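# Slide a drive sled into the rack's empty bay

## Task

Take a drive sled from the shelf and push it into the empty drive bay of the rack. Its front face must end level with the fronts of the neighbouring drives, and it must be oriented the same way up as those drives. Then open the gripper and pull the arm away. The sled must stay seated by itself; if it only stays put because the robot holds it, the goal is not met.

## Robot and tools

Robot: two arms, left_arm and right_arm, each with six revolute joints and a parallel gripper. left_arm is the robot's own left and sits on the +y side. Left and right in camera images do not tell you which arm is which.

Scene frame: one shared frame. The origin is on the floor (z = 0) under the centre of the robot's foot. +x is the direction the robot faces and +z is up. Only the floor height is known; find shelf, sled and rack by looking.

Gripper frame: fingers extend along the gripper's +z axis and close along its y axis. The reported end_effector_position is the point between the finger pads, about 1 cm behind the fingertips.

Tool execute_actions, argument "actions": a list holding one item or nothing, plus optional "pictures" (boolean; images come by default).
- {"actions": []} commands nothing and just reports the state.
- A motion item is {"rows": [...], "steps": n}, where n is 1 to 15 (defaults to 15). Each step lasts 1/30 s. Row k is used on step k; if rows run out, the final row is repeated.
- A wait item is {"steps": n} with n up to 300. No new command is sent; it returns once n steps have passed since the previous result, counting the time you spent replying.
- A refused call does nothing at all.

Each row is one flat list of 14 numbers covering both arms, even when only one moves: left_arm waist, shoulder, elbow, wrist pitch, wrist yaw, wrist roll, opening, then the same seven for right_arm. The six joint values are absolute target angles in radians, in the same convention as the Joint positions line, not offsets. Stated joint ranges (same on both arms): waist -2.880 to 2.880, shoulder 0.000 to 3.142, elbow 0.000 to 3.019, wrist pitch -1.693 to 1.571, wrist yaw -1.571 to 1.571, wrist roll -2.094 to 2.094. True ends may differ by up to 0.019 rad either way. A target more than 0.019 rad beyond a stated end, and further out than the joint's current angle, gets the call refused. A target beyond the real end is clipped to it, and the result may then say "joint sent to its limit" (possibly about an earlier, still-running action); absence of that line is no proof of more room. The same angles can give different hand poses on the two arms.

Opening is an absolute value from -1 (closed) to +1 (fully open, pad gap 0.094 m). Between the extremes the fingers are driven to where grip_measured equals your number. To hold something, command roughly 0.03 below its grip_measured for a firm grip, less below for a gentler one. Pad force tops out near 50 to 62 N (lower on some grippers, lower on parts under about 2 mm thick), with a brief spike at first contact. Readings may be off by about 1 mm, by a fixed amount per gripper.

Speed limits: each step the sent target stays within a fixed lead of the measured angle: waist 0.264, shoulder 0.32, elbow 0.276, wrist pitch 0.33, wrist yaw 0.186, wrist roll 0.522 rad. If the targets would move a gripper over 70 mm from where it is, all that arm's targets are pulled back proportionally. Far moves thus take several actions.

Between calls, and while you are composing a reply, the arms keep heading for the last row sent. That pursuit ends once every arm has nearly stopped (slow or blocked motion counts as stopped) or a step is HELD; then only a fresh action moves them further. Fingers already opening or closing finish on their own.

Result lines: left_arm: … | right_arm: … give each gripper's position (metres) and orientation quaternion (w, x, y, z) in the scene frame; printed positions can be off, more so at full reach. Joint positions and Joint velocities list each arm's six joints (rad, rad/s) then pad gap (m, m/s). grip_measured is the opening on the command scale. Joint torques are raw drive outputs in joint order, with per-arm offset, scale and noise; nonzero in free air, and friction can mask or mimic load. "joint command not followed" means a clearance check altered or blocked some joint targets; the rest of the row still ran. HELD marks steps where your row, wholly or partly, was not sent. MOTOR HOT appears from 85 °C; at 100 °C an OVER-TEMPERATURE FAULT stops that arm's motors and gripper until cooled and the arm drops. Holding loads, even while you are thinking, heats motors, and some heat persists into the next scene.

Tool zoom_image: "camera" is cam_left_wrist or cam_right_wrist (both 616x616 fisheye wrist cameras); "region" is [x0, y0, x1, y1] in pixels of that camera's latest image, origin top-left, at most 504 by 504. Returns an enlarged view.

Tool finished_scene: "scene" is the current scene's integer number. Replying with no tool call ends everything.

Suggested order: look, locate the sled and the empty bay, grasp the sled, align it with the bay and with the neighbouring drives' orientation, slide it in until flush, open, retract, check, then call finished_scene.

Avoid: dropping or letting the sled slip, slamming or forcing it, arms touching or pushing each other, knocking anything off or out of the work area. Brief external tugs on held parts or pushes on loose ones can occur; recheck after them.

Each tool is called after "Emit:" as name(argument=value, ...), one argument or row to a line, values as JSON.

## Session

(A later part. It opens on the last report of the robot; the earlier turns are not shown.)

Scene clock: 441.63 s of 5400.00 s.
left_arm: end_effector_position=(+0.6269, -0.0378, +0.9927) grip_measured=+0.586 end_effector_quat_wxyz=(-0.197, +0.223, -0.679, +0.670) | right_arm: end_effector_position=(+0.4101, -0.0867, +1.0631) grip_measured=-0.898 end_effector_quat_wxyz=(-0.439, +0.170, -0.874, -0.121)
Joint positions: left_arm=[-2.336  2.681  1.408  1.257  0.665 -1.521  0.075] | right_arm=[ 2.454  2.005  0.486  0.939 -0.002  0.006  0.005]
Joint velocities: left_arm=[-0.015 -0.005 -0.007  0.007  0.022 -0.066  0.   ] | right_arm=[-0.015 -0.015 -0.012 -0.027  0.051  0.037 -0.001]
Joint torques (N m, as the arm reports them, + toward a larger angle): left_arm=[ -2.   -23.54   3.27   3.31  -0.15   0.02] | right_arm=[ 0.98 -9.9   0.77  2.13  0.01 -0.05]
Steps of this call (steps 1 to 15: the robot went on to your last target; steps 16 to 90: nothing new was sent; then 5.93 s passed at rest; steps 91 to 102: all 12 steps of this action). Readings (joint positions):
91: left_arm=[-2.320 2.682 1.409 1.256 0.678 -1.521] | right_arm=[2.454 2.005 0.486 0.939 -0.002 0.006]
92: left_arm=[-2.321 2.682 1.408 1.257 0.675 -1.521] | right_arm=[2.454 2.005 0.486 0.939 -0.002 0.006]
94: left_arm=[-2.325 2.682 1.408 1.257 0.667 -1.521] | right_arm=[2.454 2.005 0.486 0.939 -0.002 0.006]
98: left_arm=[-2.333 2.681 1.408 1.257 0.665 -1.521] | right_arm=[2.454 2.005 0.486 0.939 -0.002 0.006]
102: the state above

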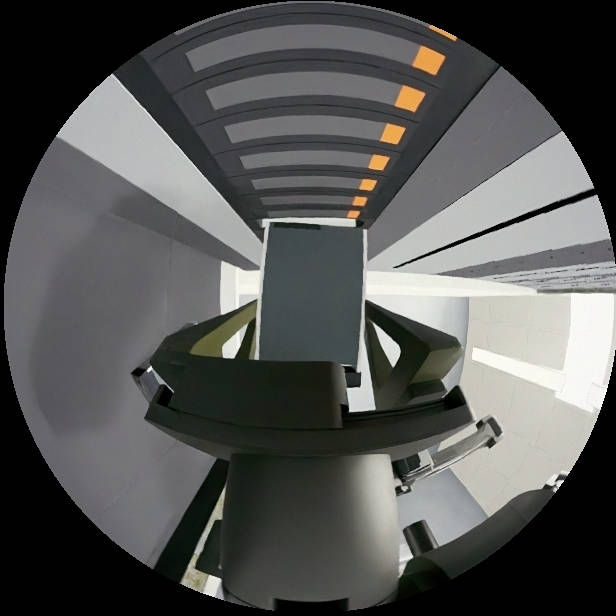

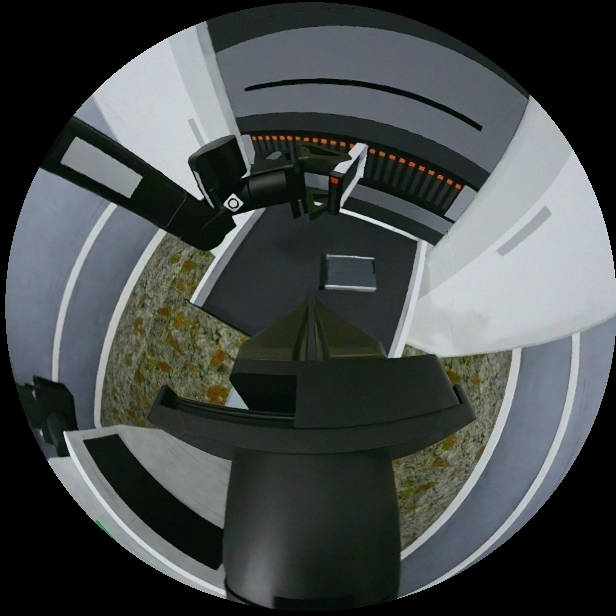

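Emit:
execute_actions(
  actions=[
    {"rows":[[-2.33,2.65,1.44,1.27,0.668,-1.525,0.55,2.45,2.0,0.48,0.95,0,0,-0.9],[-2.324,2.65,1.455,1.25,0.672,-1.525,0.55,2.45,2.0,0.48,0.95,0,0,-0.9],[-2.32,2.65,1.47,1.235,0.675,-1.525,0.55,2.45,2.0,0.48,0.95,0,0,-0.9],[-2.318,2.65,1.48,1.225,0.678,-1.525,0.55,2.45,2.0,0.48,0.95,0,0,-0.9]],"steps":15},
  ],
)

Emit:
zoom_image(
  camera="cam_right_wrist",
  region=[280, 110, 400, 230],
)

Emit:
zoom_image(
  camera="cam_left_wrist",
  region=[240, 160, 400, 280],
)

Scene clock: 450.27 s of 5400.00 s.
left_arm: end_effector_position=(+0.6354, -0.0395, +0.9961) grip_measured=+0.586 end_effector_quat_wxyz=(-0.193, +0.218, -0.680, +0.673) | right_arm: end_effector_position=(+0.4101, -0.0867, +1.0631) grip_measured=-0.898 end_effector_quat_wxyz=(-0.439, +0.170, -0.874, -0.121)
Joint positions: left_arm=[-2.332  2.681  1.435  1.233  0.684 -1.521  0.075] | right_arm=[ 2.454  2.005  0.486  0.939 -0.002  0.006  0.005]
Joint velocities: left_arm=[ 0.005 -0.005 -0.017 -0.012  0.081 -0.051  0.001] | right_arm=[ 0.005 -0.015 -0.012 -0.002 -0.066  0.037  0.001]
Joint torques (N m, as the arm reports them, + toward a larger angle): left_arm=[  0.09 -23.77   6.25   1.7   -0.28   0.02] | right_arm=[ 1.05 -9.96  0.77  2.16  0.02 -0.03]
Steps of this call (steps 1 to 15: the robot went on to your last target; steps 16 to 90: nothing new was sent; then 5.13 s passed at rest; steps 91 to 105: all 15 steps of this action). Readings (joint positions):
91: left_arm=[-2.336 2.681 1.408 1.257 0.665 -1.521] | right_arm=[2.454 2.005 0.486 0.939 -0.002 0.006]
92: left_arm=[-2.336 2.681 1.409 1.257 0.667 -1.521] | right_arm=[2.454 2.005 0.486 0.939 -0.002 0.006]
94: left_arm=[-2.335 2.681 1.418 1.246 0.673 -1.521] | right_arm=[2.454 2.005 0.486 0.939 -0.002 0.006]
98: left_arm=[-2.332 2.681 1.435 1.234 0.684 -1.521] | right_arm=[2.454 2.005 0.486 0.939 -0.002 0.006]
105: the state above

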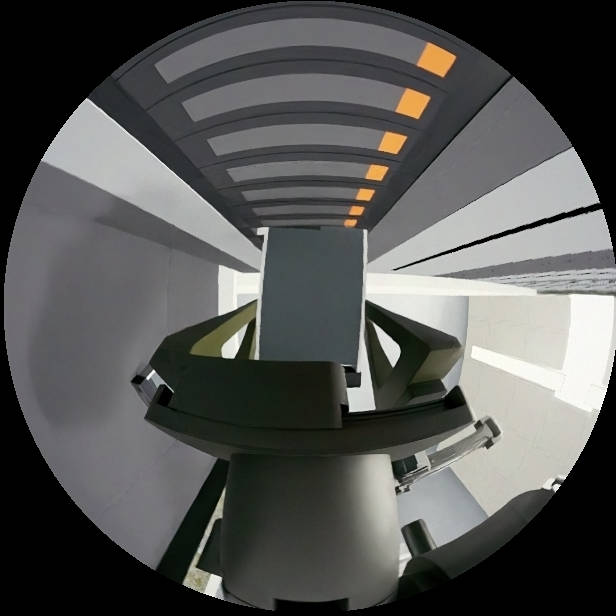

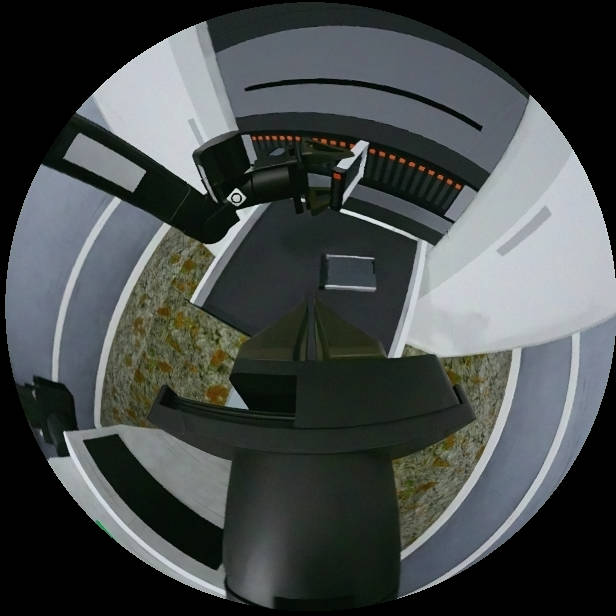

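Region (280, 110, 400, 230) of cam_right_wrist's 616x616 image, scaled by 4.200, with more detail than that image has.

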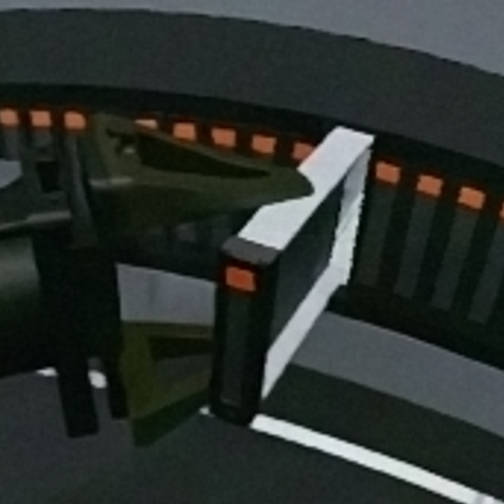

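Region (240, 160, 400, 280) of cam_left_wrist's 616x616 image, scaled by 3.150, with more detail than that image has; it fills the top 378 rows of this view, and the rest is white.

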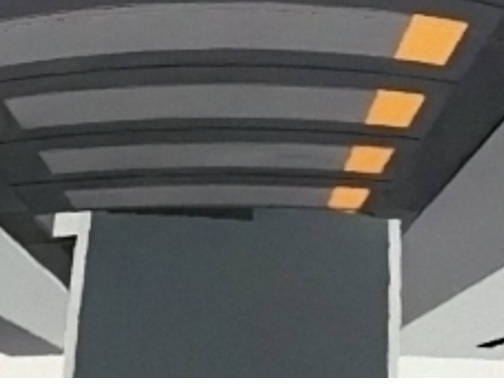

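Emit:
execute_actions(
  actions=[
    {"rows":[[-2.318,2.67,1.47,1.225,0.678,-1.525,0.55,2.45,2.0,0.48,0.95,0,0,-0.9],[-2.318,2.68,1.47,1.225,0.678,-1.525,0.55,2.45,2.0,0.48,0.95,0,0,-0.9],[-2.318,2.688,1.475,1.225,0.678,-1.525,0.55,2.45,2.0,0.48,0.95,0,0,-0.9],[-2.318,2.694,1.48,1.225,0.678,-1.525,0.55,2.45,2.0,0.48,0.95,0,0,-0.9]],"steps":15},
  ],
)

Emit:
zoom_image(
  camera="cam_left_wrist",
  region=[240, 160, 400, 280],
)

Scene clock: 458.53 s of 5400.00 s.
left_arm: end_effector_position=(+0.6347, -0.0385, +0.9889) grip_measured=+0.586 end_effector_quat_wxyz=(-0.192, +0.220, -0.681, +0.671) | right_arm: end_effector_position=(+0.4101, -0.0867, +1.0631) grip_measured=-0.898 end_effector_quat_wxyz=(-0.439, +0.170, -0.874, -0.121)
Joint positions: left_arm=[-2.33   2.695  1.442  1.233  0.682 -1.521  0.075] | right_arm=[ 2.454  2.005  0.486  0.939 -0.002  0.006  0.005]
Joint velocities: left_arm=[-0.005 -0.015  0.002  0.012  0.007  0.066 -0.001] | right_arm=[-0.005 -0.015 -0.012  0.017 -0.081  0.095  0.   ]
Joint torques (N m, as the arm reports them, + toward a larger angle): left_arm=[  0.43 -21.25   5.71   1.69  -0.19   0.03] | right_arm=[ 0.94 -9.91  0.77  2.17  0.03 -0.05]
Steps of this call (steps 1 to 15: the robot went on to your last target; steps 16 to 90: nothing new was sent; then 4.77 s passed at rest; steps 91 to 105: all 15 steps of this action). Readings (joint positions):
91: left_arm=[-2.332 2.681 1.435 1.233 0.684 -1.521] | right_arm=[2.454 2.005 0.486 0.939 -0.002 0.006]
92: left_arm=[-2.332 2.682 1.435 1.233 0.684 -1.521] | right_arm=[2.454 2.005 0.486 0.939 -0.002 0.006]
94: left_arm=[-2.332 2.683 1.436 1.233 0.684 -1.521] | right_arm=[2.454 2.005 0.486 0.939 -0.002 0.006]
98: left_arm=[-2.331 2.691 1.441 1.233 0.682 -1.521] | right_arm=[2.454 2.005 0.486 0.939 -0.002 0.006]
105: the state above

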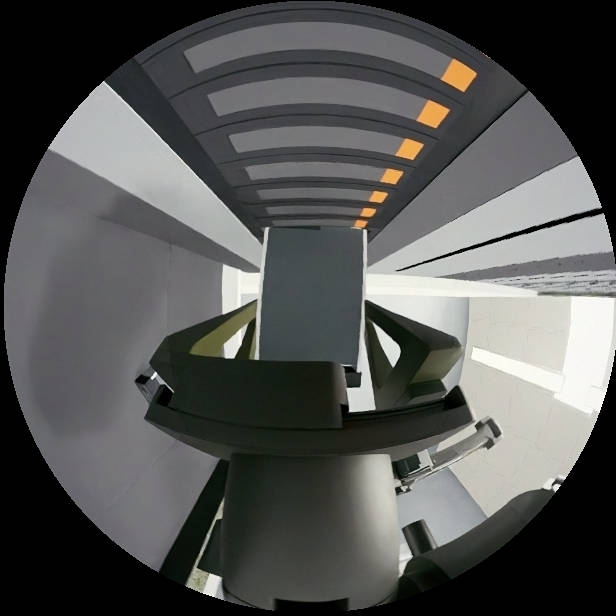

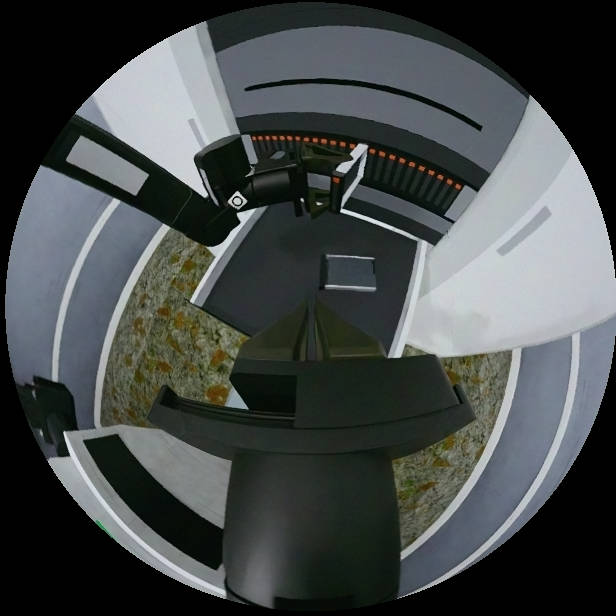

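Region (240, 160, 400, 280) of cam_left_wrist's 616x616 image, scaled by 3.150, with more detail than that image has; it fills the top 378 rows of this view, and the rest is white.

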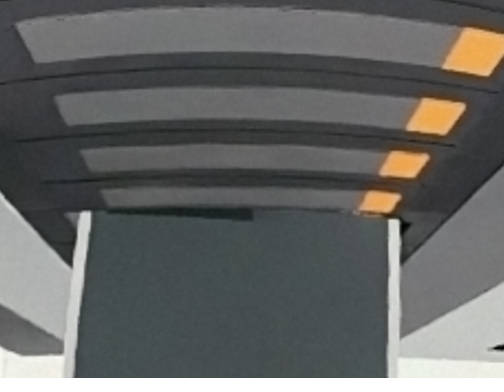

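Height now matches; pushing in with the waist included.

Emit:
execute_actions(
  actions=[
    {"rows":[[-2.31,2.694,1.49,1.225,0.685,-1.525,0.55,2.45,2.0,0.48,0.95,0,0,-0.9],[-2.305,2.694,1.5,1.215,0.69,-1.525,0.55,2.45,2.0,0.48,0.95,0,0,-0.9],[-2.3,2.694,1.51,1.205,0.695,-1.525,0.55,2.45,2.0,0.48,0.95,0,0,-0.9],[-2.3,2.694,1.52,1.195,0.7,-1.525,0.55,2.45,2.0,0.48,0.95,0,0,-0.9]],"steps":15},
  ],
)

Emit:
zoom_image(
  camera="cam_right_wrist",
  region=[280, 110, 400, 230],
)

Scene clock: 465.03 s of 5400.00 s.
left_arm: end_effector_position=(+0.6459, -0.0375, +0.9899) grip_measured=+0.586 end_effector_quat_wxyz=(-0.187, +0.217, -0.682, +0.673) | right_arm: end_effector_position=(+0.4101, -0.0867, +1.0631) grip_measured=-0.898 end_effector_quat_wxyz=(-0.439, +0.170, -0.874, -0.121)
Joint positions: left_arm=[-2.32   2.7    1.479  1.198  0.706 -1.522  0.075] | right_arm=[ 2.454  2.005  0.486  0.939 -0.002  0.006  0.005]
Joint velocities: left_arm=[-0.005 -0.005 -0.017 -0.007  0.007  0.007  0.001] | right_arm=[-0.005  0.005 -0.017 -0.002  0.037 -0.022  0.   ]
Joint torques (N m, as the arm reports them, + toward a larger angle): left_arm=[  0.89 -22.09   6.15   1.86  -0.26   0.04] | right_arm=[ 0.62 -9.74  0.76  2.16  0.02 -0.04]
Steps of this call (steps 1 to 15: the robot went on to your last target; steps 16 to 90: nothing new was sent; then 3.00 s passed at rest; steps 91 to 105: all 15 steps of this action). Readings (joint positions):
91: left_arm=[-2.330 2.696 1.444 1.232 0.683 -1.521] | right_arm=[2.454 2.005 0.486 0.939 -0.002 0.006]
92: left_arm=[-2.329 2.696 1.447 1.230 0.686 -1.521] | right_arm=[2.454 2.005 0.486 0.939 -0.002 0.006]
94: left_arm=[-2.325 2.698 1.460 1.217 0.697 -1.521] | right_arm=[2.454 2.005 0.486 0.939 -0.002 0.006]
98: left_arm=[-2.320 2.700 1.479 1.199 0.706 -1.522] | right_arm=[2.454 2.005 0.486 0.939 -0.002 0.006]
105: the state above

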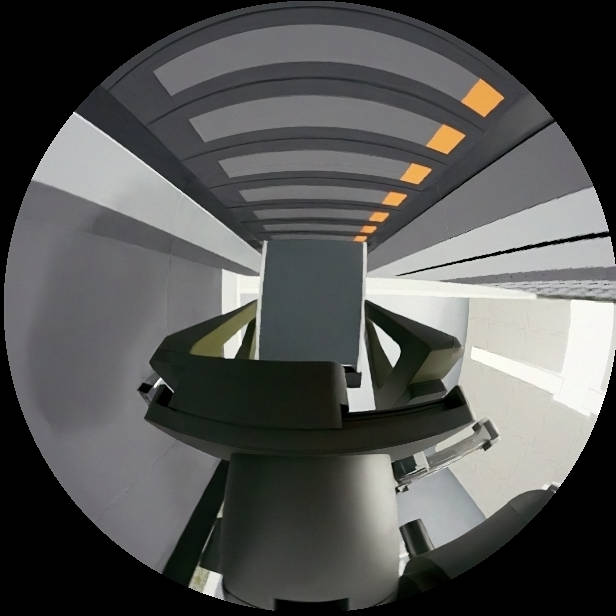

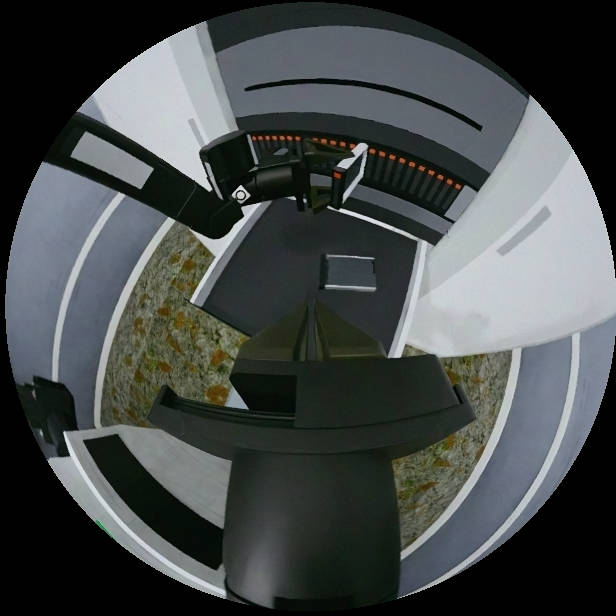

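Region (280, 110, 400, 230) of cam_right_wrist's 616x616 image, scaled by 4.200, with more detail than that image has.

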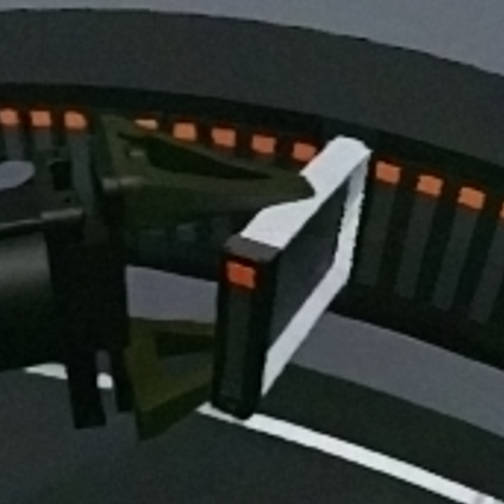

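Emit:
execute_actions(
  actions=[
    {"rows":[[-2.297,2.694,1.535,1.18,0.705,-1.525,0.55,2.45,2.0,0.48,0.95,0,0,-0.9],[-2.294,2.694,1.55,1.165,0.71,-1.525,0.55,2.45,2.0,0.48,0.95,0,0,-0.9],[-2.29,2.694,1.565,1.15,0.715,-1.525,0.55,2.45,2.0,0.48,0.95,0,0,-0.9],[-2.286,2.694,1.58,1.135,0.72,-1.525,0.55,2.45,2.0,0.48,0.95,0,0,-0.9],[-2.283,2.694,1.595,1.12,0.725,-1.525,0.55,2.45,2.0,0.48,0.95,0,0,-0.9]],"steps":15},
  ],
)

Scene clock: 471.30 s of 5400.00 s.
left_arm: end_effector_position=(+0.6533, -0.0370, +0.9883) grip_measured=+0.586 end_effector_quat_wxyz=(-0.168, +0.208, -0.689, +0.674) | right_arm: end_effector_position=(+0.4101, -0.0867, +1.0631) grip_measured=-0.898 end_effector_quat_wxyz=(-0.439, +0.170, -0.874, -0.121)
Joint positions: left_arm=[-2.308  2.704  1.515  1.148  0.757 -1.519  0.075] | right_arm=[ 2.454  2.005  0.486  0.939 -0.002  0.006  0.005]
Joint velocities: left_arm=[-0.024 -0.005  0.007 -0.002 -0.037 -0.037  0.001] | right_arm=[-0.005 -0.005 -0.002 -0.007  0.007  0.007  0.   ]
Joint torques (N m, as the arm reports them, + toward a larger angle): left_arm=[  1.16 -22.89   8.93   0.75  -1.49   0.01] | right_arm=[ 0.75 -9.75  0.79  2.19  0.02 -0.04]
Steps of this call (steps 1 to 15: the robot went on to your last target; steps 16 to 90: nothing new was sent; then 2.77 s passed at rest; steps 91 to 105: all 15 steps of this action). Readings (joint positions):
91: left_arm=[-2.320 2.700 1.480 1.196 0.707 -1.522] | right_arm=[2.454 2.005 0.486 0.939 -0.002 0.006]
92: left_arm=[-2.320 2.701 1.485 1.189 0.710 -1.522] | right_arm=[2.454 2.005 0.486 0.939 -0.002 0.006]
94: left_arm=[-2.317 2.703 1.500 1.168 0.728 -1.522] | right_arm=[2.454 2.005 0.486 0.939 -0.002 0.006]
98: left_arm=[-2.308 2.704 1.515 1.148 0.757 -1.520] | right_arm=[2.454 2.005 0.486 0.939 -0.002 0.006]
105: the state above

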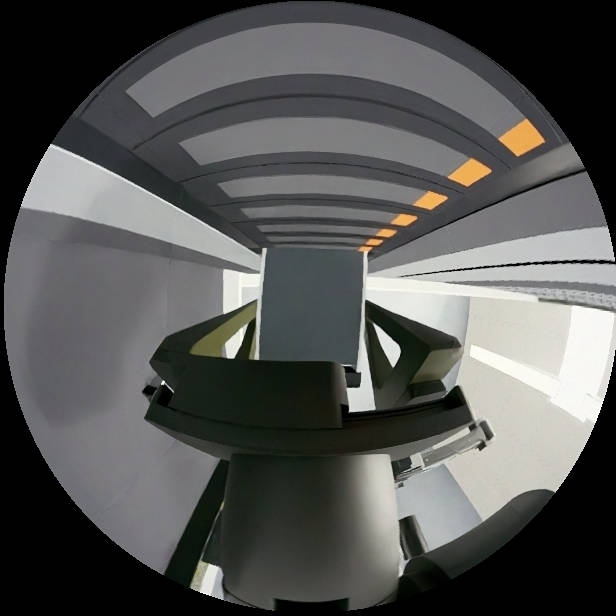

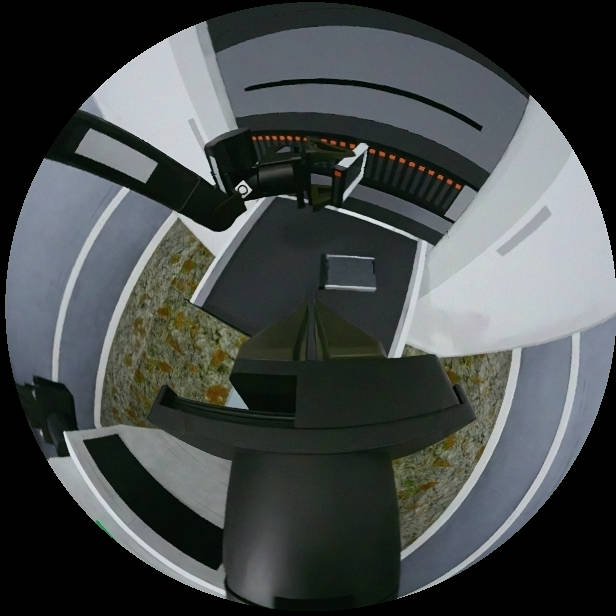

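Emit:
execute_actions(
  actions=[
    {"rows":[[-2.30,2.68,1.54,1.16,0.745,-1.52,0.56,2.45,2.0,0.48,0.95,0,0,-0.9],[-2.30,2.68,1.54,1.16,0.745,-1.52,0.59,2.45,2.0,0.48,0.95,0,0,-0.9],[-2.30,2.68,1.54,1.16,0.745,-1.52,0.63,2.45,2.0,0.48,0.95,0,0,-0.9],[-2.30,2.68,1.54,1.16,0.745,-1.52,0.68,2.45,2.0,0.48,0.95,0,0,-0.9],[-2.30,2.68,1.54,1.16,0.745,-1.52,0.75,2.45,2.0,0.48,0.95,0,0,-0.9]],"steps":12},
  ],
)

Emit:
zoom_image(
  camera="cam_right_wrist",
  region=[280, 110, 400, 230],
)

Scene clock: 480.73 s of 5400.00 s.
left_arm: end_effector_position=(+0.6550, -0.0360, +0.9888) grip_measured=+0.747 end_effector_quat_wxyz=(-0.172, +0.211, -0.688, +0.673) | right_arm: end_effector_position=(+0.4101, -0.0867, +1.0631) grip_measured=-0.898 end_effector_quat_wxyz=(-0.439, +0.170, -0.874, -0.121)
Joint positions: left_arm=[-2.308  2.704  1.515  1.148  0.748 -1.519  0.082] | right_arm=[ 2.454  2.005  0.486  0.939 -0.002  0.006  0.005]
Joint velocities: left_arm=[ 0.005 -0.024 -0.012 -0.002 -0.051 -0.007 -0.001] | right_arm=[-0.005  0.005  0.002 -0.012 -0.095 -0.081 -0.   ]
Joint torques (N m, as the arm reports them, + toward a larger angle): left_arm=[ -0.39 -23.98   5.31   2.59  -0.13   0.06] | right_arm=[ 0.97 -9.89  0.78  2.2   0.01 -0.04]
Steps of this call (steps 1 to 15: the robot went on to your last target; steps 16 to 90: nothing new was sent; then 6.03 s passed at rest; steps 91 to 102: all 12 steps of this action). Readings (joint positions):
91: left_arm=[-2.308 2.704 1.515 1.148 0.760 -1.519] | right_arm=[2.454 2.005 0.486 0.939 -0.002 0.006]
92: left_arm=[-2.308 2.704 1.515 1.148 0.761 -1.519] | right_arm=[2.454 2.005 0.486 0.939 -0.002 0.006]
94: left_arm=[-2.308 2.704 1.515 1.148 0.758 -1.519] | right_arm=[2.454 2.005 0.486 0.939 -0.002 0.006]
98: left_arm=[-2.308 2.704 1.515 1.148 0.749 -1.519] | right_arm=[2.454 2.005 0.486 0.939 -0.002 0.006]
102: the state above

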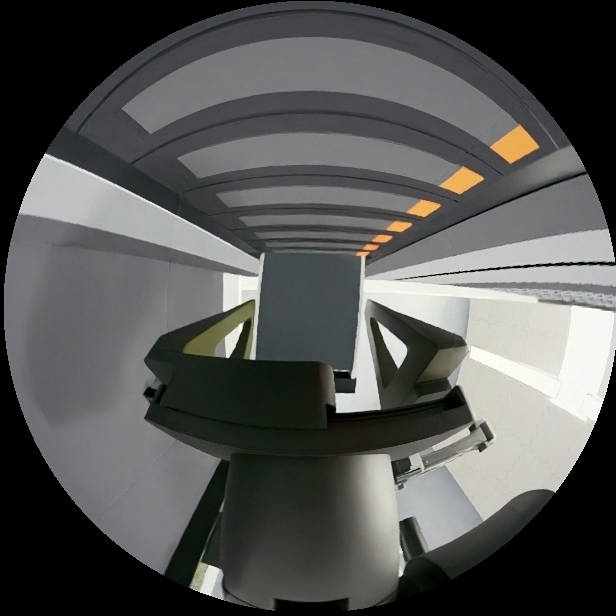

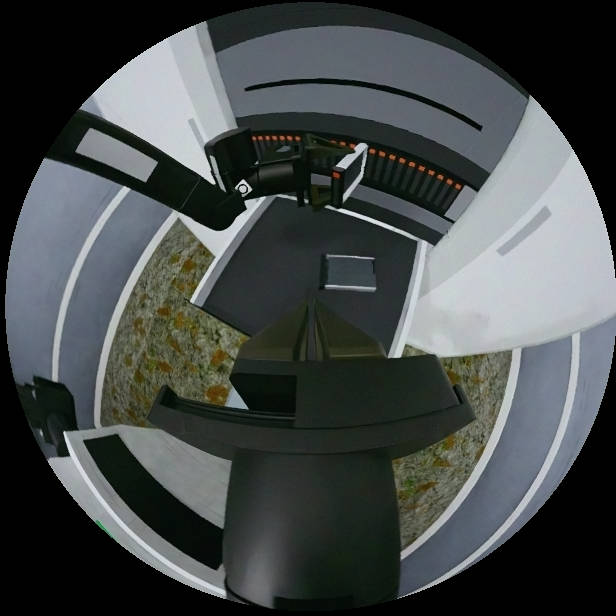

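Region (280, 110, 400, 230) of cam_right_wrist's 616x616 image, scaled by 4.200, with more detail than that image has.

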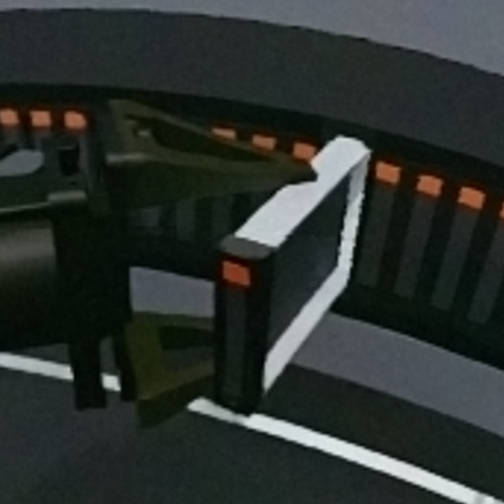

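Emit:
execute_actions(
  actions=[
    {"rows":[[-2.305,2.68,1.5,1.19,0.73,-1.52,0.9,2.45,2.0,0.48,0.95,0,0,-0.9],[-2.315,2.68,1.46,1.23,0.71,-1.52,1,2.45,2.0,0.48,0.95,0,0,-0.9],[-2.325,2.68,1.42,1.275,0.69,-1.52,1,2.45,2.0,0.48,0.95,0,0,-0.9],[-2.335,2.68,1.38,1.32,0.67,-1.52,1,2.45,2.0,0.48,0.95,0,0,-0.9],[-2.345,2.68,1.34,1.36,0.65,-1.52,1,2.45,2.0,0.48,0.95,0,0,-0.9],[-2.355,2.68,1.3,1.4,0.635,-1.52,1,2.45,2.0,0.48,0.95,0,0,-0.9],[-2.36,2.68,1.27,1.43,0.63,-1.52,1,2.45,2.0,0.48,0.95,0,0,-0.9]],"steps":15},
  ],
)

Scene clock: 492.00 s of 5400.00 s.
left_arm: end_effector_position=(+0.5616, -0.0335, +0.9689) grip_measured=+1.000 end_effector_quat_wxyz=(+0.191, -0.231, +0.685, -0.664) | right_arm: end_effector_position=(+0.4101, -0.0867, +1.0631) grip_measured=-0.898 end_effector_quat_wxyz=(-0.439, +0.170, -0.874, -0.121)
Joint positions: left_arm=[-2.364  2.704  1.257  1.403  0.635 -1.519  0.094] | right_arm=[ 2.454  2.005  0.486  0.939 -0.002  0.006  0.005]
Joint velocities: left_arm=[-0.024 -0.044  0.007  0.071 -0.007 -0.007  0.   ] | right_arm=[ 0.005 -0.005 -0.022  0.002 -0.022 -0.051 -0.001]
Joint torques (N m, as the arm reports them, + toward a larger angle): left_arm=[ -0.62 -21.06   2.85   3.1   -0.14   0.06] | right_arm=[ 0.9  -9.91  0.8   2.13  0.01 -0.04]
Steps of this call (steps 1 to 15: the robot went on to your last target; steps 16 to 90: nothing new was sent; then 7.77 s passed at rest; steps 91 to 105: all 15 steps of this action). Readings (joint positions):
91: left_arm=[-2.308 2.704 1.513 1.152 0.740 -1.519] | right_arm=[2.454 2.005 0.486 0.939 -0.002 0.006]
92: left_arm=[-2.308 2.703 1.504 1.165 0.725 -1.519] | right_arm=[2.454 2.005 0.486 0.939 -0.002 0.006]
94: left_arm=[-2.309 2.694 1.455 1.225 0.685 -1.519] | right_arm=[2.454 2.005 0.486 0.939 -0.002 0.006]
98: left_arm=[-2.326 2.684 1.307 1.370 0.635 -1.519] | right_arm=[2.454 2.005 0.486 0.939 -0.002 0.006]
105: the state above

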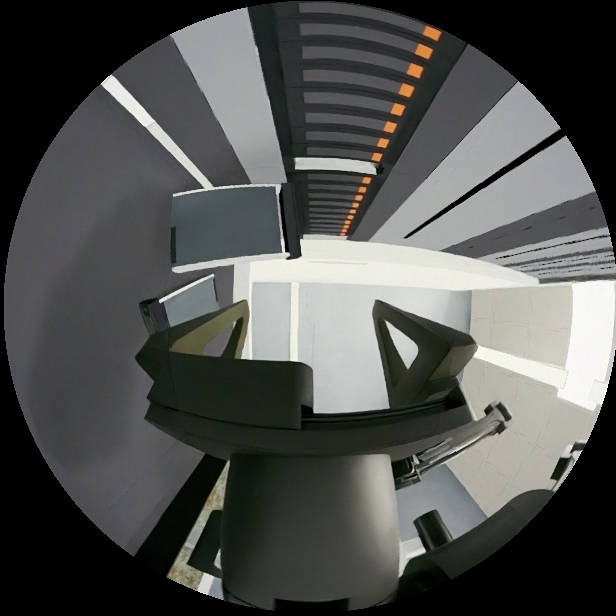

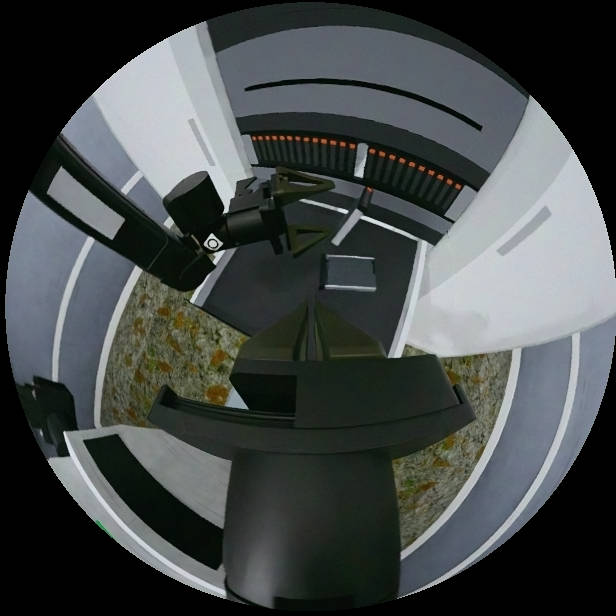

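Emit:
execute_actions(
  actions=[
    {"rows":[[-2.36,2.55,1.2,1.1,0.45,-1.55,1,2.2,2.0,0.48,0.95,0,0,-0.9],[-2.38,2.4,1.2,0.6,0.25,-1.57,1,1.9,2.0,0.48,0.95,0,0,-0.9],[-2.4,2.3,1.2,0.1,0.1,-1.57,1,1.6,2.0,0.48,0.95,0,0,-0.9],[-2.4,2.3,1.2,0.1,0.1,-1.57,1,1.6,2.0,0.48,0.95,0,0,-0.9],[-2.42,2.15,1.2,-0.45,0,-1.57,1,1.5,2.0,0.48,0.95,0,0,-0.9]],"steps":15},
  ],
  pictures=false,
)

Emit:
execute_actions(
  actions=[
    {"rows":[[-2.45,2.15,1.35,-0.6,0,-1.57,1,1.5,2.0,0.48,0.95,0,0,-0.9]],"steps":15},
  ],
  pictures=false,
)

Emit:
execute_actions(
  actions=[
    {"rows":[[-2.48,2.22,1.55,-0.8,0,-1.57,1,1.5,2.0,0.48,0.95,0,0,-0.9],[-2.5,2.28,1.7,-0.92,0,-1.57,1,1.5,2.0,0.48,0.95,0,0,-0.9],[-2.5,2.28,1.7,-0.92,0,-1.57,1,1.5,2.0,0.48,0.95,0,0,-0.9],[-2.5,2.33,1.85,-1.03,0,-1.57,1,1.5,2.0,0.48,0.95,0,0,-0.9]],"steps":15},
  ],
  pictures=false,
)

Emit:
execute_actions(
  actions=[
    {"steps":15},
  ],
)

Scene clock: 516.90 s of 5400.00 s.
left_arm: end_effector_position=(+0.6471, +0.0224, +1.0742) grip_measured=+1.000 end_effector_quat_wxyz=(+0.239, -0.507, +0.734, -0.383) | right_arm: end_effector_position=(+0.4053, -0.4771, +1.0508) grip_measured=-0.898 end_effector_quat_wxyz=(-0.433, -0.198, -0.874, +0.094)
Joint positions: left_arm=[-2.401  2.169  1.196  0.385  0.005 -1.548  0.094] | right_arm=[ 1.594  2.005  0.486  0.939 -0.002  0.005  0.005]
Joint velocities: left_arm=[-0.142 -1.265  0.037 -3.035 -0.081 -0.154  0.   ] | right_arm=[-1.88  -0.005 -0.002  0.007 -0.066 -0.037 -0.001]
Joint torques (N m, as the arm reports them, + toward a larger angle): left_arm=[ -2.32 -14.28   5.12   1.9   -0.16  -0.14] | right_arm=[ 2.47 -9.96  0.39  2.1   0.05 -0.02]
Steps of this call (steps 1 to 15: the robot went on to your last target; steps 16 to 90: nothing new was sent; then 21.40 s passed at rest; steps 91 to 105: all 15 steps of this action). Readings (joint positions):
91: left_arm=[-2.366 2.688 1.245 1.343 0.540 -1.521] | right_arm=[2.441 2.005 0.486 0.939 -0.008 0.006]
92: left_arm=[-2.367 2.663 1.227 1.259 0.477 -1.526] | right_arm=[2.411 2.005 0.486 0.939 -0.008 0.005]
94: left_arm=[-2.368 2.611 1.204 1.151 0.383 -1.530] | right_arm=[2.312 2.005 0.486 0.939 -0.008 0.005]
98: left_arm=[-2.377 2.479 1.196 0.954 0.202 -1.535] | right_arm=[2.061 2.005 0.486 0.939 -0.005 0.005]
105: the state above

Scene clock: 517.40 s of 5400.00 s.
left_arm: end_effector_position=(+0.5167, +0.0355, +1.0124) grip_measured=+1.000 end_effector_quat_wxyz=(+0.007, -0.540, +0.840, -0.063) | right_arm: end_effector_position=(+0.3844, -0.5164, +1.0509) grip_measured=-0.898 end_effector_quat_wxyz=(-0.427, -0.238, -0.864, +0.119)
Joint positions: left_arm=[-2.454  2.164  1.342 -0.589  0.002 -1.557  0.094] | right_arm=[1.5   2.005 0.486 0.939 0.001 0.005 0.005]
Joint velocities: left_arm=[-0.024  0.132 -0.007 -0.042  0.081 -0.022  0.   ] | right_arm=[-0.015 -0.005 -0.012  0.017 -0.066  0.037  0.002]
Joint torques (N m, as the arm reports them, + toward a larger angle): left_arm=[ -0.95 -21.22   5.5    0.37  -0.17  -0.15] | right_arm=[  0.88 -10.11   0.52   2.12  -0.08  -0.01]
Steps of this call (steps 1 to 15: all 15 steps of this action). Readings (joint positions):
1: left_arm=[-2.407 2.134 1.213 0.275 0.002 -1.550] | right_arm=[1.536 2.005 0.486 0.939 0.001 0.005]
2: left_arm=[-2.413 2.116 1.244 0.164 0.002 -1.551] | right_arm=[1.490 2.005 0.486 0.939 0.004 0.005]
4: left_arm=[-2.428 2.107 1.320 -0.048 0.002 -1.552] | right_arm=[1.450 2.005 0.486 0.939 0.005 0.005]
8: left_arm=[-2.451 2.108 1.364 -0.431 0.002 -1.553] | right_arm=[1.478 2.005 0.486 0.939 0.003 0.005]
15: the state above

Scene clock: 517.90 s of 5400.00 s.
left_arm: end_effector_position=(+0.5826, -0.0260, +1.0478) grip_measured=+1.000 end_effector_quat_wxyz=(-0.027, -0.520, +0.854, -0.012) | right_arm: end_effector_position=(+0.3844, -0.5164, +1.0509) grip_measured=-0.898 end_effector_quat_wxyz=(-0.427, -0.238, -0.864, +0.119)
Joint positions: left_arm=[-2.501  2.335  1.815 -1.015  0.001 -1.559  0.094] | right_arm=[1.5   2.005 0.486 0.939 0.001 0.005 0.005]
Joint velocities: left_arm=[ 0.005 -0.005 -0.002 -0.037  0.007 -0.037  0.   ] | right_arm=[ 0.015 -0.005  0.007 -0.002  0.007 -0.007  0.   ]
Joint torques (N m, as the arm reports them, + toward a larger angle): left_arm=[ -1.36 -23.74   8.5   -0.1   -0.17  -0.15] | right_arm=[ 0.34 -9.82  0.46  2.12 -0.09 -0.02]
Steps of this call (steps 1 to 15: all 15 steps of this action). Readings (joint positions):
1: left_arm=[-2.455 2.175 1.364 -0.640 0.002 -1.558] | right_arm=[1.500 2.005 0.486 0.939 0.001 0.005]
2: left_arm=[-2.457 2.200 1.418 -0.736 0.002 -1.558] | right_arm=[1.500 2.005 0.486 0.939 0.001 0.005]
4: left_arm=[-2.465 2.264 1.556 -0.873 0.001 -1.559] | right_arm=[1.500 2.005 0.486 0.939 0.001 0.005]
8: left_arm=[-2.486 2.351 1.780 -0.986 0.001 -1.559] | right_arm=[1.500 2.005 0.486 0.939 0.001 0.005]
15: the state above

Scene clock: 518.40 s of 5400.00 s.
left_arm: end_effector_position=(+0.5819, -0.0257, +1.0478) grip_measured=+1.000 end_effector_quat_wxyz=(-0.028, -0.520, +0.854, -0.011) | right_arm: end_effector_position=(+0.3844, -0.5164, +1.0509) grip_measured=-0.898 end_effector_quat_wxyz=(-0.427, -0.238, -0.864, +0.119)
Joint positions: left_arm=[-2.501  2.335  1.815 -1.018  0.001 -1.559  0.094] | right_arm=[1.5   2.005 0.486 0.939 0.001 0.005 0.005]
Joint velocities: left_arm=[-0.005 -0.024 -0.027  0.012  0.007 -0.022  0.   ] | right_arm=[-0.005 -0.005  0.007 -0.012 -0.022 -0.022 -0.001]
Joint torques (N m, as the arm reports them, + toward a larger angle): left_arm=[ -1.51 -23.88   8.48  -0.03  -0.16  -0.15] | right_arm=[ 0.42 -9.98  0.49  2.13 -0.1  -0.03]
Steps of this call (steps 1 to 15: the robot went on to your last target). Readings (joint positions):
1: left_arm=[-2.501 2.335 1.815 -1.016 0.001 -1.559] | right_arm=[1.500 2.005 0.486 0.939 0.001 0.005]
2: left_arm=[-2.501 2.335 1.815 -1.017 0.001 -1.559] | right_arm=[1.500 2.005 0.486 0.939 0.001 0.005]
4: left_arm=[-2.501 2.335 1.815 -1.018 0.001 -1.559] | right_arm=[1.500 2.005 0.486 0.939 0.001 0.005]
8: left_arm=[-2.501 2.335 1.815 -1.018 0.001 -1.559] | right_arm=[1.500 2.005 0.486 0.939 0.001 0.005]
15: the state above
All arms were judged still, so your last target was given up. Only a new action makes them travel on or press farther. Fingers that are still opening or closing keep moving.

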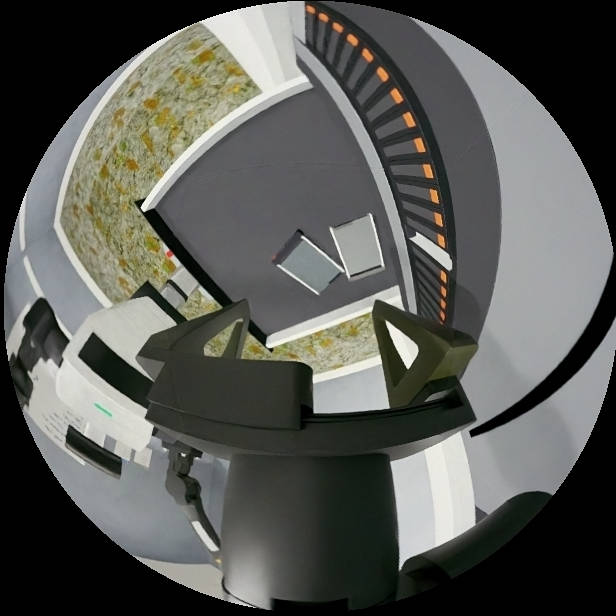

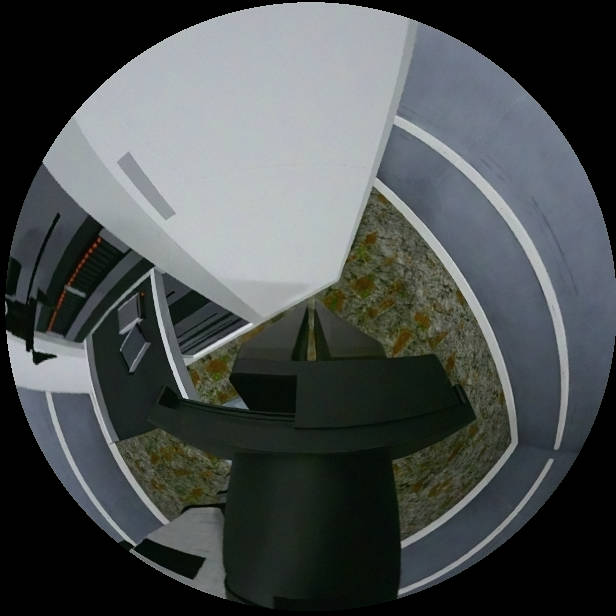

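Emit:
zoom_image(
  camera="cam_left_wrist",
  region=[250, 180, 470, 340],
)

Region (250, 180, 470, 340) of cam_left_wrist's 616x616 image, scaled by 2.291, with more detail than that image has; it fills the top 367 rows of this view, and the rest is white.

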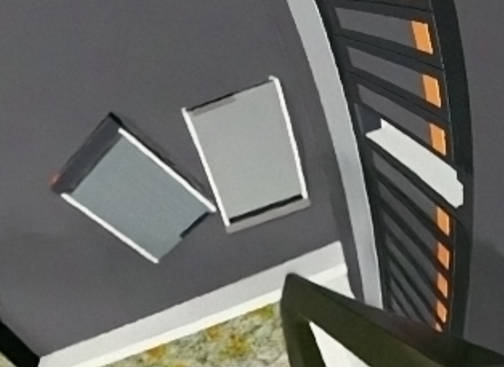

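Emit:
execute_actions(
  actions=[
    {"rows":[[-2.51,2.37,1.86,-1.0,0,-1.1,1,1.5,2.0,0.48,0.95,0,0,-0.9],[-2.52,2.41,1.87,-0.98,0,-0.6,1,1.5,2.0,0.48,0.95,0,0,-0.9],[-2.53,2.45,1.88,-0.95,0,-0.1,1,1.5,2.0,0.48,0.95,0,0,-0.9],[-2.53,2.48,1.89,-0.93,0,0.3,1,1.5,2.0,0.48,0.95,0,0,-0.9],[-2.53,2.5,1.895,-0.91,0,0.62,1,1.5,2.0,0.48,0.95,0,0,-0.9]],"steps":15},
  ],
  pictures=false,
)

Emit:
execute_actions(
  actions=[
    {"steps":20},
  ],
)

Scene clock: 558.47 s of 5400.00 s.
left_arm: end_effector_position=(+0.5560, -0.0412, +0.9304) grip_measured=+1.000 end_effector_quat_wxyz=(-0.045, +0.186, +0.981, -0.016) | right_arm: end_effector_position=(+0.3844, -0.5164, +1.0509) grip_measured=-0.898 end_effector_quat_wxyz=(-0.427, -0.238, -0.864, +0.119)
Joint positions: left_arm=[-2.53   2.543  1.864 -0.926 -0.002 -0.12   0.094] | right_arm=[1.5   2.005 0.486 0.939 0.001 0.005 0.005]
Joint velocities: left_arm=[-0.005  0.015 -0.017 -0.002  0.037  2.821  0.   ] | right_arm=[-0.005  0.005  0.007  0.032  0.037  0.022 -0.001]
Joint torques (N m, as the arm reports them, + toward a larger angle): left_arm=[ -1.66 -27.82   7.54   1.15   0.09   0.04] | right_arm=[  0.4  -10.09   0.52   2.15  -0.07  -0.03]
Steps of this call (steps 1 to 90: nothing new was sent; then 36.57 s passed at rest; steps 91 to 105: all 15 steps of this action). Readings (joint positions):
91: left_arm=[-2.501 2.337 1.815 -1.018 0.001 -1.485] | right_arm=[1.500 2.005 0.486 0.939 0.001 0.005]
92: left_arm=[-2.501 2.342 1.818 -1.013 0.001 -1.388] | right_arm=[1.500 2.005 0.486 0.939 0.001 0.005]
94: left_arm=[-2.504 2.370 1.839 -0.983 0.001 -1.190] | right_arm=[1.500 2.005 0.486 0.939 0.001 0.005]
98: left_arm=[-2.518 2.456 1.864 -0.934 -0.002 -0.814] | right_arm=[1.500 2.005 0.486 0.939 0.001 0.005]
105: the state above

Scene clock: 559.13 s of 5400.00 s.
left_arm: end_effector_position=(+0.5634, -0.0443, +0.9433) grip_measured=+1.000 end_effector_quat_wxyz=(-0.024, +0.519, +0.854, -0.030) | right_arm: end_effector_position=(+0.3844, -0.5164, +1.0509) grip_measured=-0.898 end_effector_quat_wxyz=(-0.427, -0.238, -0.864, +0.119)
Joint positions: left_arm=[-2.53   2.522  1.864 -0.923 -0.002  0.597  0.094] | right_arm=[1.5   2.005 0.486 0.939 0.001 0.005 0.005]
Joint velocities: left_arm=[-0.015 -0.005 -0.007  0.012 -0.037  0.125  0.   ] | right_arm=[-0.005 -0.005 -0.007  0.002  0.037 -0.007  0.002]
Joint torques (N m, as the arm reports them, + toward a larger angle): left_arm=[ -1.3  -25.94   7.62   1.05   0.16   0.12] | right_arm=[  0.47 -10.23   0.46   2.05  -0.1   -0.03]
Steps of this call (steps 1 to 20: the robot went on to your last target). Readings (joint positions):
1: left_arm=[-2.530 2.543 1.864 -0.926 -0.002 -0.021] | right_arm=[1.500 2.005 0.486 0.939 0.001 0.005]
2: left_arm=[-2.530 2.542 1.864 -0.925 -0.002 0.078] | right_arm=[1.500 2.005 0.486 0.939 0.001 0.005]
4: left_arm=[-2.530 2.536 1.864 -0.924 -0.002 0.263] | right_arm=[1.500 2.005 0.486 0.939 0.001 0.005]
8: left_arm=[-2.530 2.525 1.864 -0.923 -0.002 0.467] | right_arm=[1.500 2.005 0.486 0.939 0.001 0.005]
20: the state above

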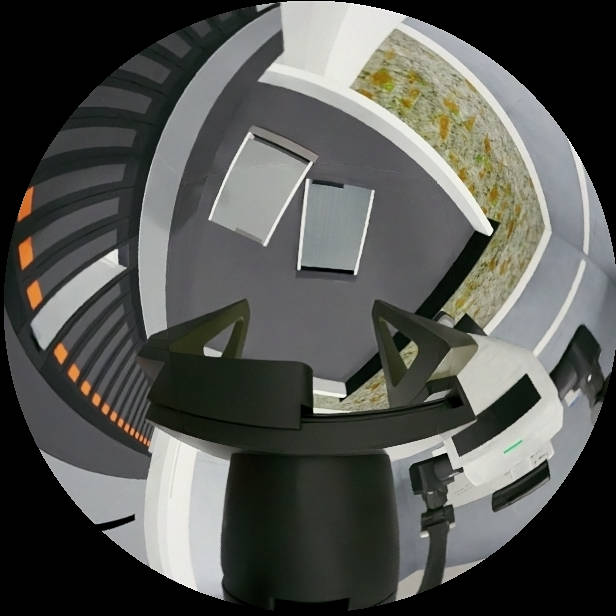

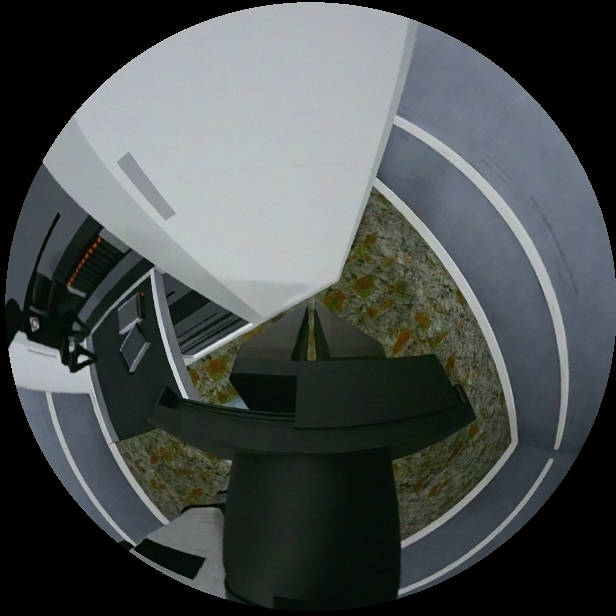

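Emit:
execute_actions(
  actions=[
    {"rows":[[-2.56,2.5,1.895,-0.91,0,0.58,1,1.5,2.0,0.48,0.95,0,0,-0.9],[-2.59,2.5,1.895,-0.91,0,0.55,1,1.5,2.0,0.48,0.95,0,0,-0.9],[-2.61,2.52,1.9,-0.91,0,0.53,1,1.5,2.0,0.48,0.95,0,0,-0.9],[-2.61,2.56,1.93,-0.9,0,0.53,1,1.5,2.0,0.48,0.95,0,0,-0.9],[-2.61,2.6,1.96,-0.89,0,0.53,1,1.5,2.0,0.48,0.95,0,0,-0.9],[-2.61,2.64,1.99,-0.88,0,0.53,1,1.5,2.0,0.48,0.95,0,0,-0.9],[-2.61,2.67,2.01,-0.87,0,0.53,1,1.5,2.0,0.48,0.95,0,0,-0.9]],"steps":15},
  ],
)

Scene clock: 576.90 s of 5400.00 s.
left_arm: end_effector_position=(+0.5372, -0.1104, +0.8769) grip_measured=+1.000 end_effector_quat_wxyz=(-0.020, +0.539, +0.842, -0.030) | right_arm: end_effector_position=(+0.3844, -0.5164, +1.0509) grip_measured=-0.898 end_effector_quat_wxyz=(-0.427, -0.238, -0.864, +0.119)
Joint positions: left_arm=[-2.628  2.685  1.986 -0.876 -0.002  0.547  0.094] | right_arm=[1.5   2.005 0.486 0.939 0.001 0.005 0.005]
Joint velocities: left_arm=[-0.005  0.2    0.002  0.002 -0.022 -0.037  0.   ] | right_arm=[-0.005  0.005 -0.002 -0.007 -0.007  0.037 -0.001]
Joint torques (N m, as the arm reports them, + toward a larger angle): left_arm=[ -0.11 -26.97   7.05   0.8    0.14  -0.19] | right_arm=[  0.42 -10.26   0.52   2.15  -0.09  -0.03]
Steps of this call (steps 1 to 30: the robot went on to your last target; steps 31 to 90: nothing new was sent; then 14.27 s passed at rest; steps 91 to 105: all 15 steps of this action). Readings (joint positions):
91: left_arm=[-2.531 2.522 1.864 -0.923 -0.002 0.604] | right_arm=[1.500 2.005 0.486 0.939 0.001 0.005]
92: left_arm=[-2.534 2.522 1.864 -0.923 -0.002 0.597] | right_arm=[1.500 2.005 0.486 0.939 0.001 0.005]
94: left_arm=[-2.547 2.525 1.866 -0.922 -0.002 0.578] | right_arm=[1.500 2.005 0.486 0.939 0.001 0.005]
98: left_arm=[-2.591 2.595 1.959 -0.894 -0.002 0.557] | right_arm=[1.500 2.005 0.486 0.939 0.001 0.005]
105: the state above

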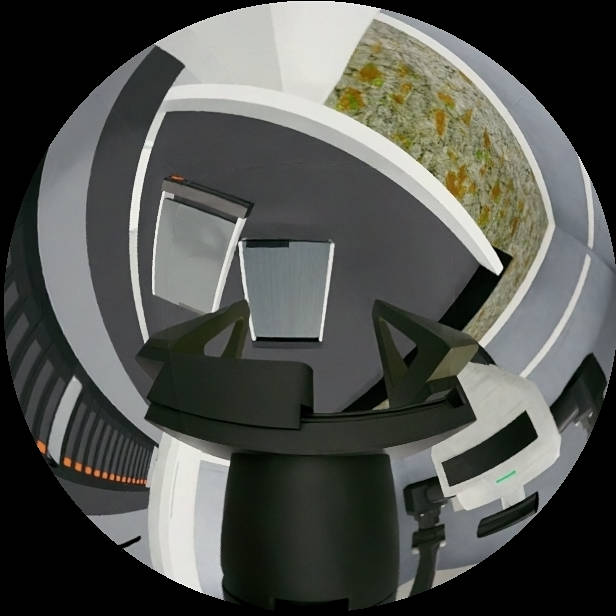

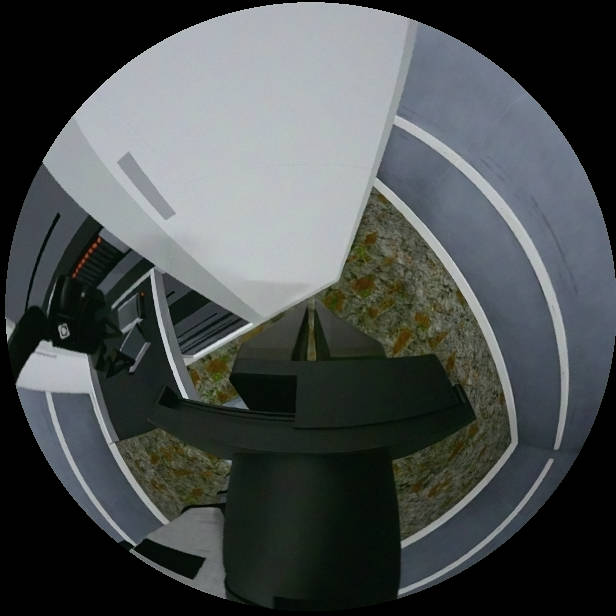

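Emit:
execute_actions(
  actions=[
    {"rows":[[-2.6,2.67,2.04,-0.9,0,0.56,1,1.5,2.0,0.48,0.95,0,0,-0.9],[-2.59,2.68,2.06,-0.91,0,0.57,1,1.5,2.0,0.48,0.95,0,0,-0.9],[-2.59,2.7,2.07,-0.91,0,0.57,1,1.5,2.0,0.48,0.95,0,0,-0.9],[-2.59,2.72,2.085,-0.905,0,0.57,1,1.5,2.0,0.48,0.95,0,0,-0.9]],"steps":15},
  ],
)

Scene clock: 583.50 s of 5400.00 s.
left_arm: end_effector_position=(+0.5605, -0.0977, +0.8751) grip_measured=+1.000 end_effector_quat_wxyz=(-0.015, +0.528, +0.848, -0.030) | right_arm: end_effector_position=(+0.3844, -0.5164, +1.0509) grip_measured=-0.898 end_effector_quat_wxyz=(-0.427, -0.238, -0.864, +0.119)
Joint positions: left_arm=[-2.594  2.709  2.042 -0.896 -0.002  0.556  0.094] | right_arm=[1.5   2.005 0.486 0.939 0.001 0.005 0.005]
Joint velocities: left_arm=[-0.015  0.005 -0.002  0.007  0.022  0.022  0.   ] | right_arm=[-0.015 -0.015 -0.017  0.007 -0.007 -0.007  0.   ]
Joint torques (N m, as the arm reports them, + toward a larger angle): left_arm=[ -1.3  -24.2    8.41   0.13   0.15   0.12] | right_arm=[  0.36 -10.07   0.47   2.12  -0.09  -0.03]
Steps of this call (steps 1 to 30: the robot went on to your last target; steps 31 to 90: nothing new was sent; then 3.10 s passed at rest; steps 91 to 105: all 15 steps of this action). Readings (joint positions):
91: left_arm=[-2.616 2.692 1.988 -0.879 -0.002 0.544] | right_arm=[1.500 2.005 0.486 0.939 0.001 0.005]
92: left_arm=[-2.615 2.692 1.991 -0.886 -0.002 0.546] | right_arm=[1.500 2.005 0.486 0.939 0.001 0.005]
94: left_arm=[-2.612 2.697 2.007 -0.896 -0.002 0.551] | right_arm=[1.500 2.005 0.486 0.939 0.001 0.005]
98: left_arm=[-2.601 2.707 2.040 -0.896 -0.002 0.554] | right_arm=[1.500 2.005 0.486 0.939 0.001 0.005]
105: the state above

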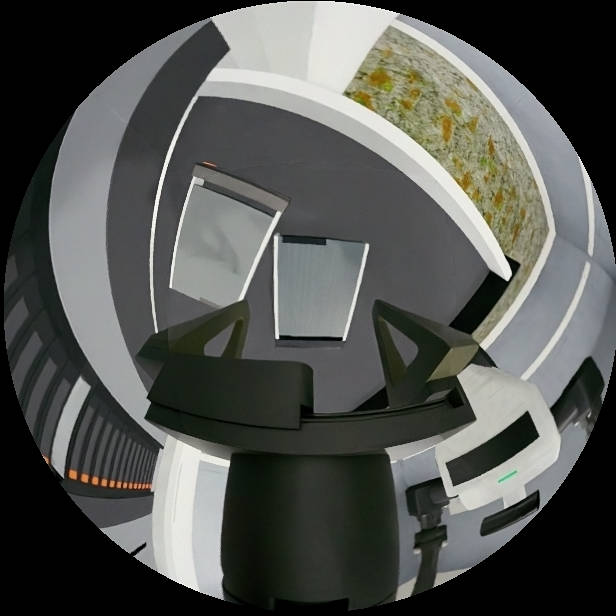

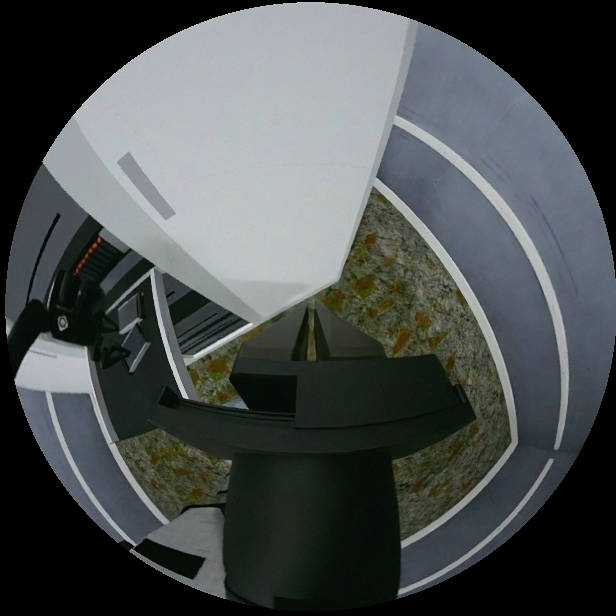

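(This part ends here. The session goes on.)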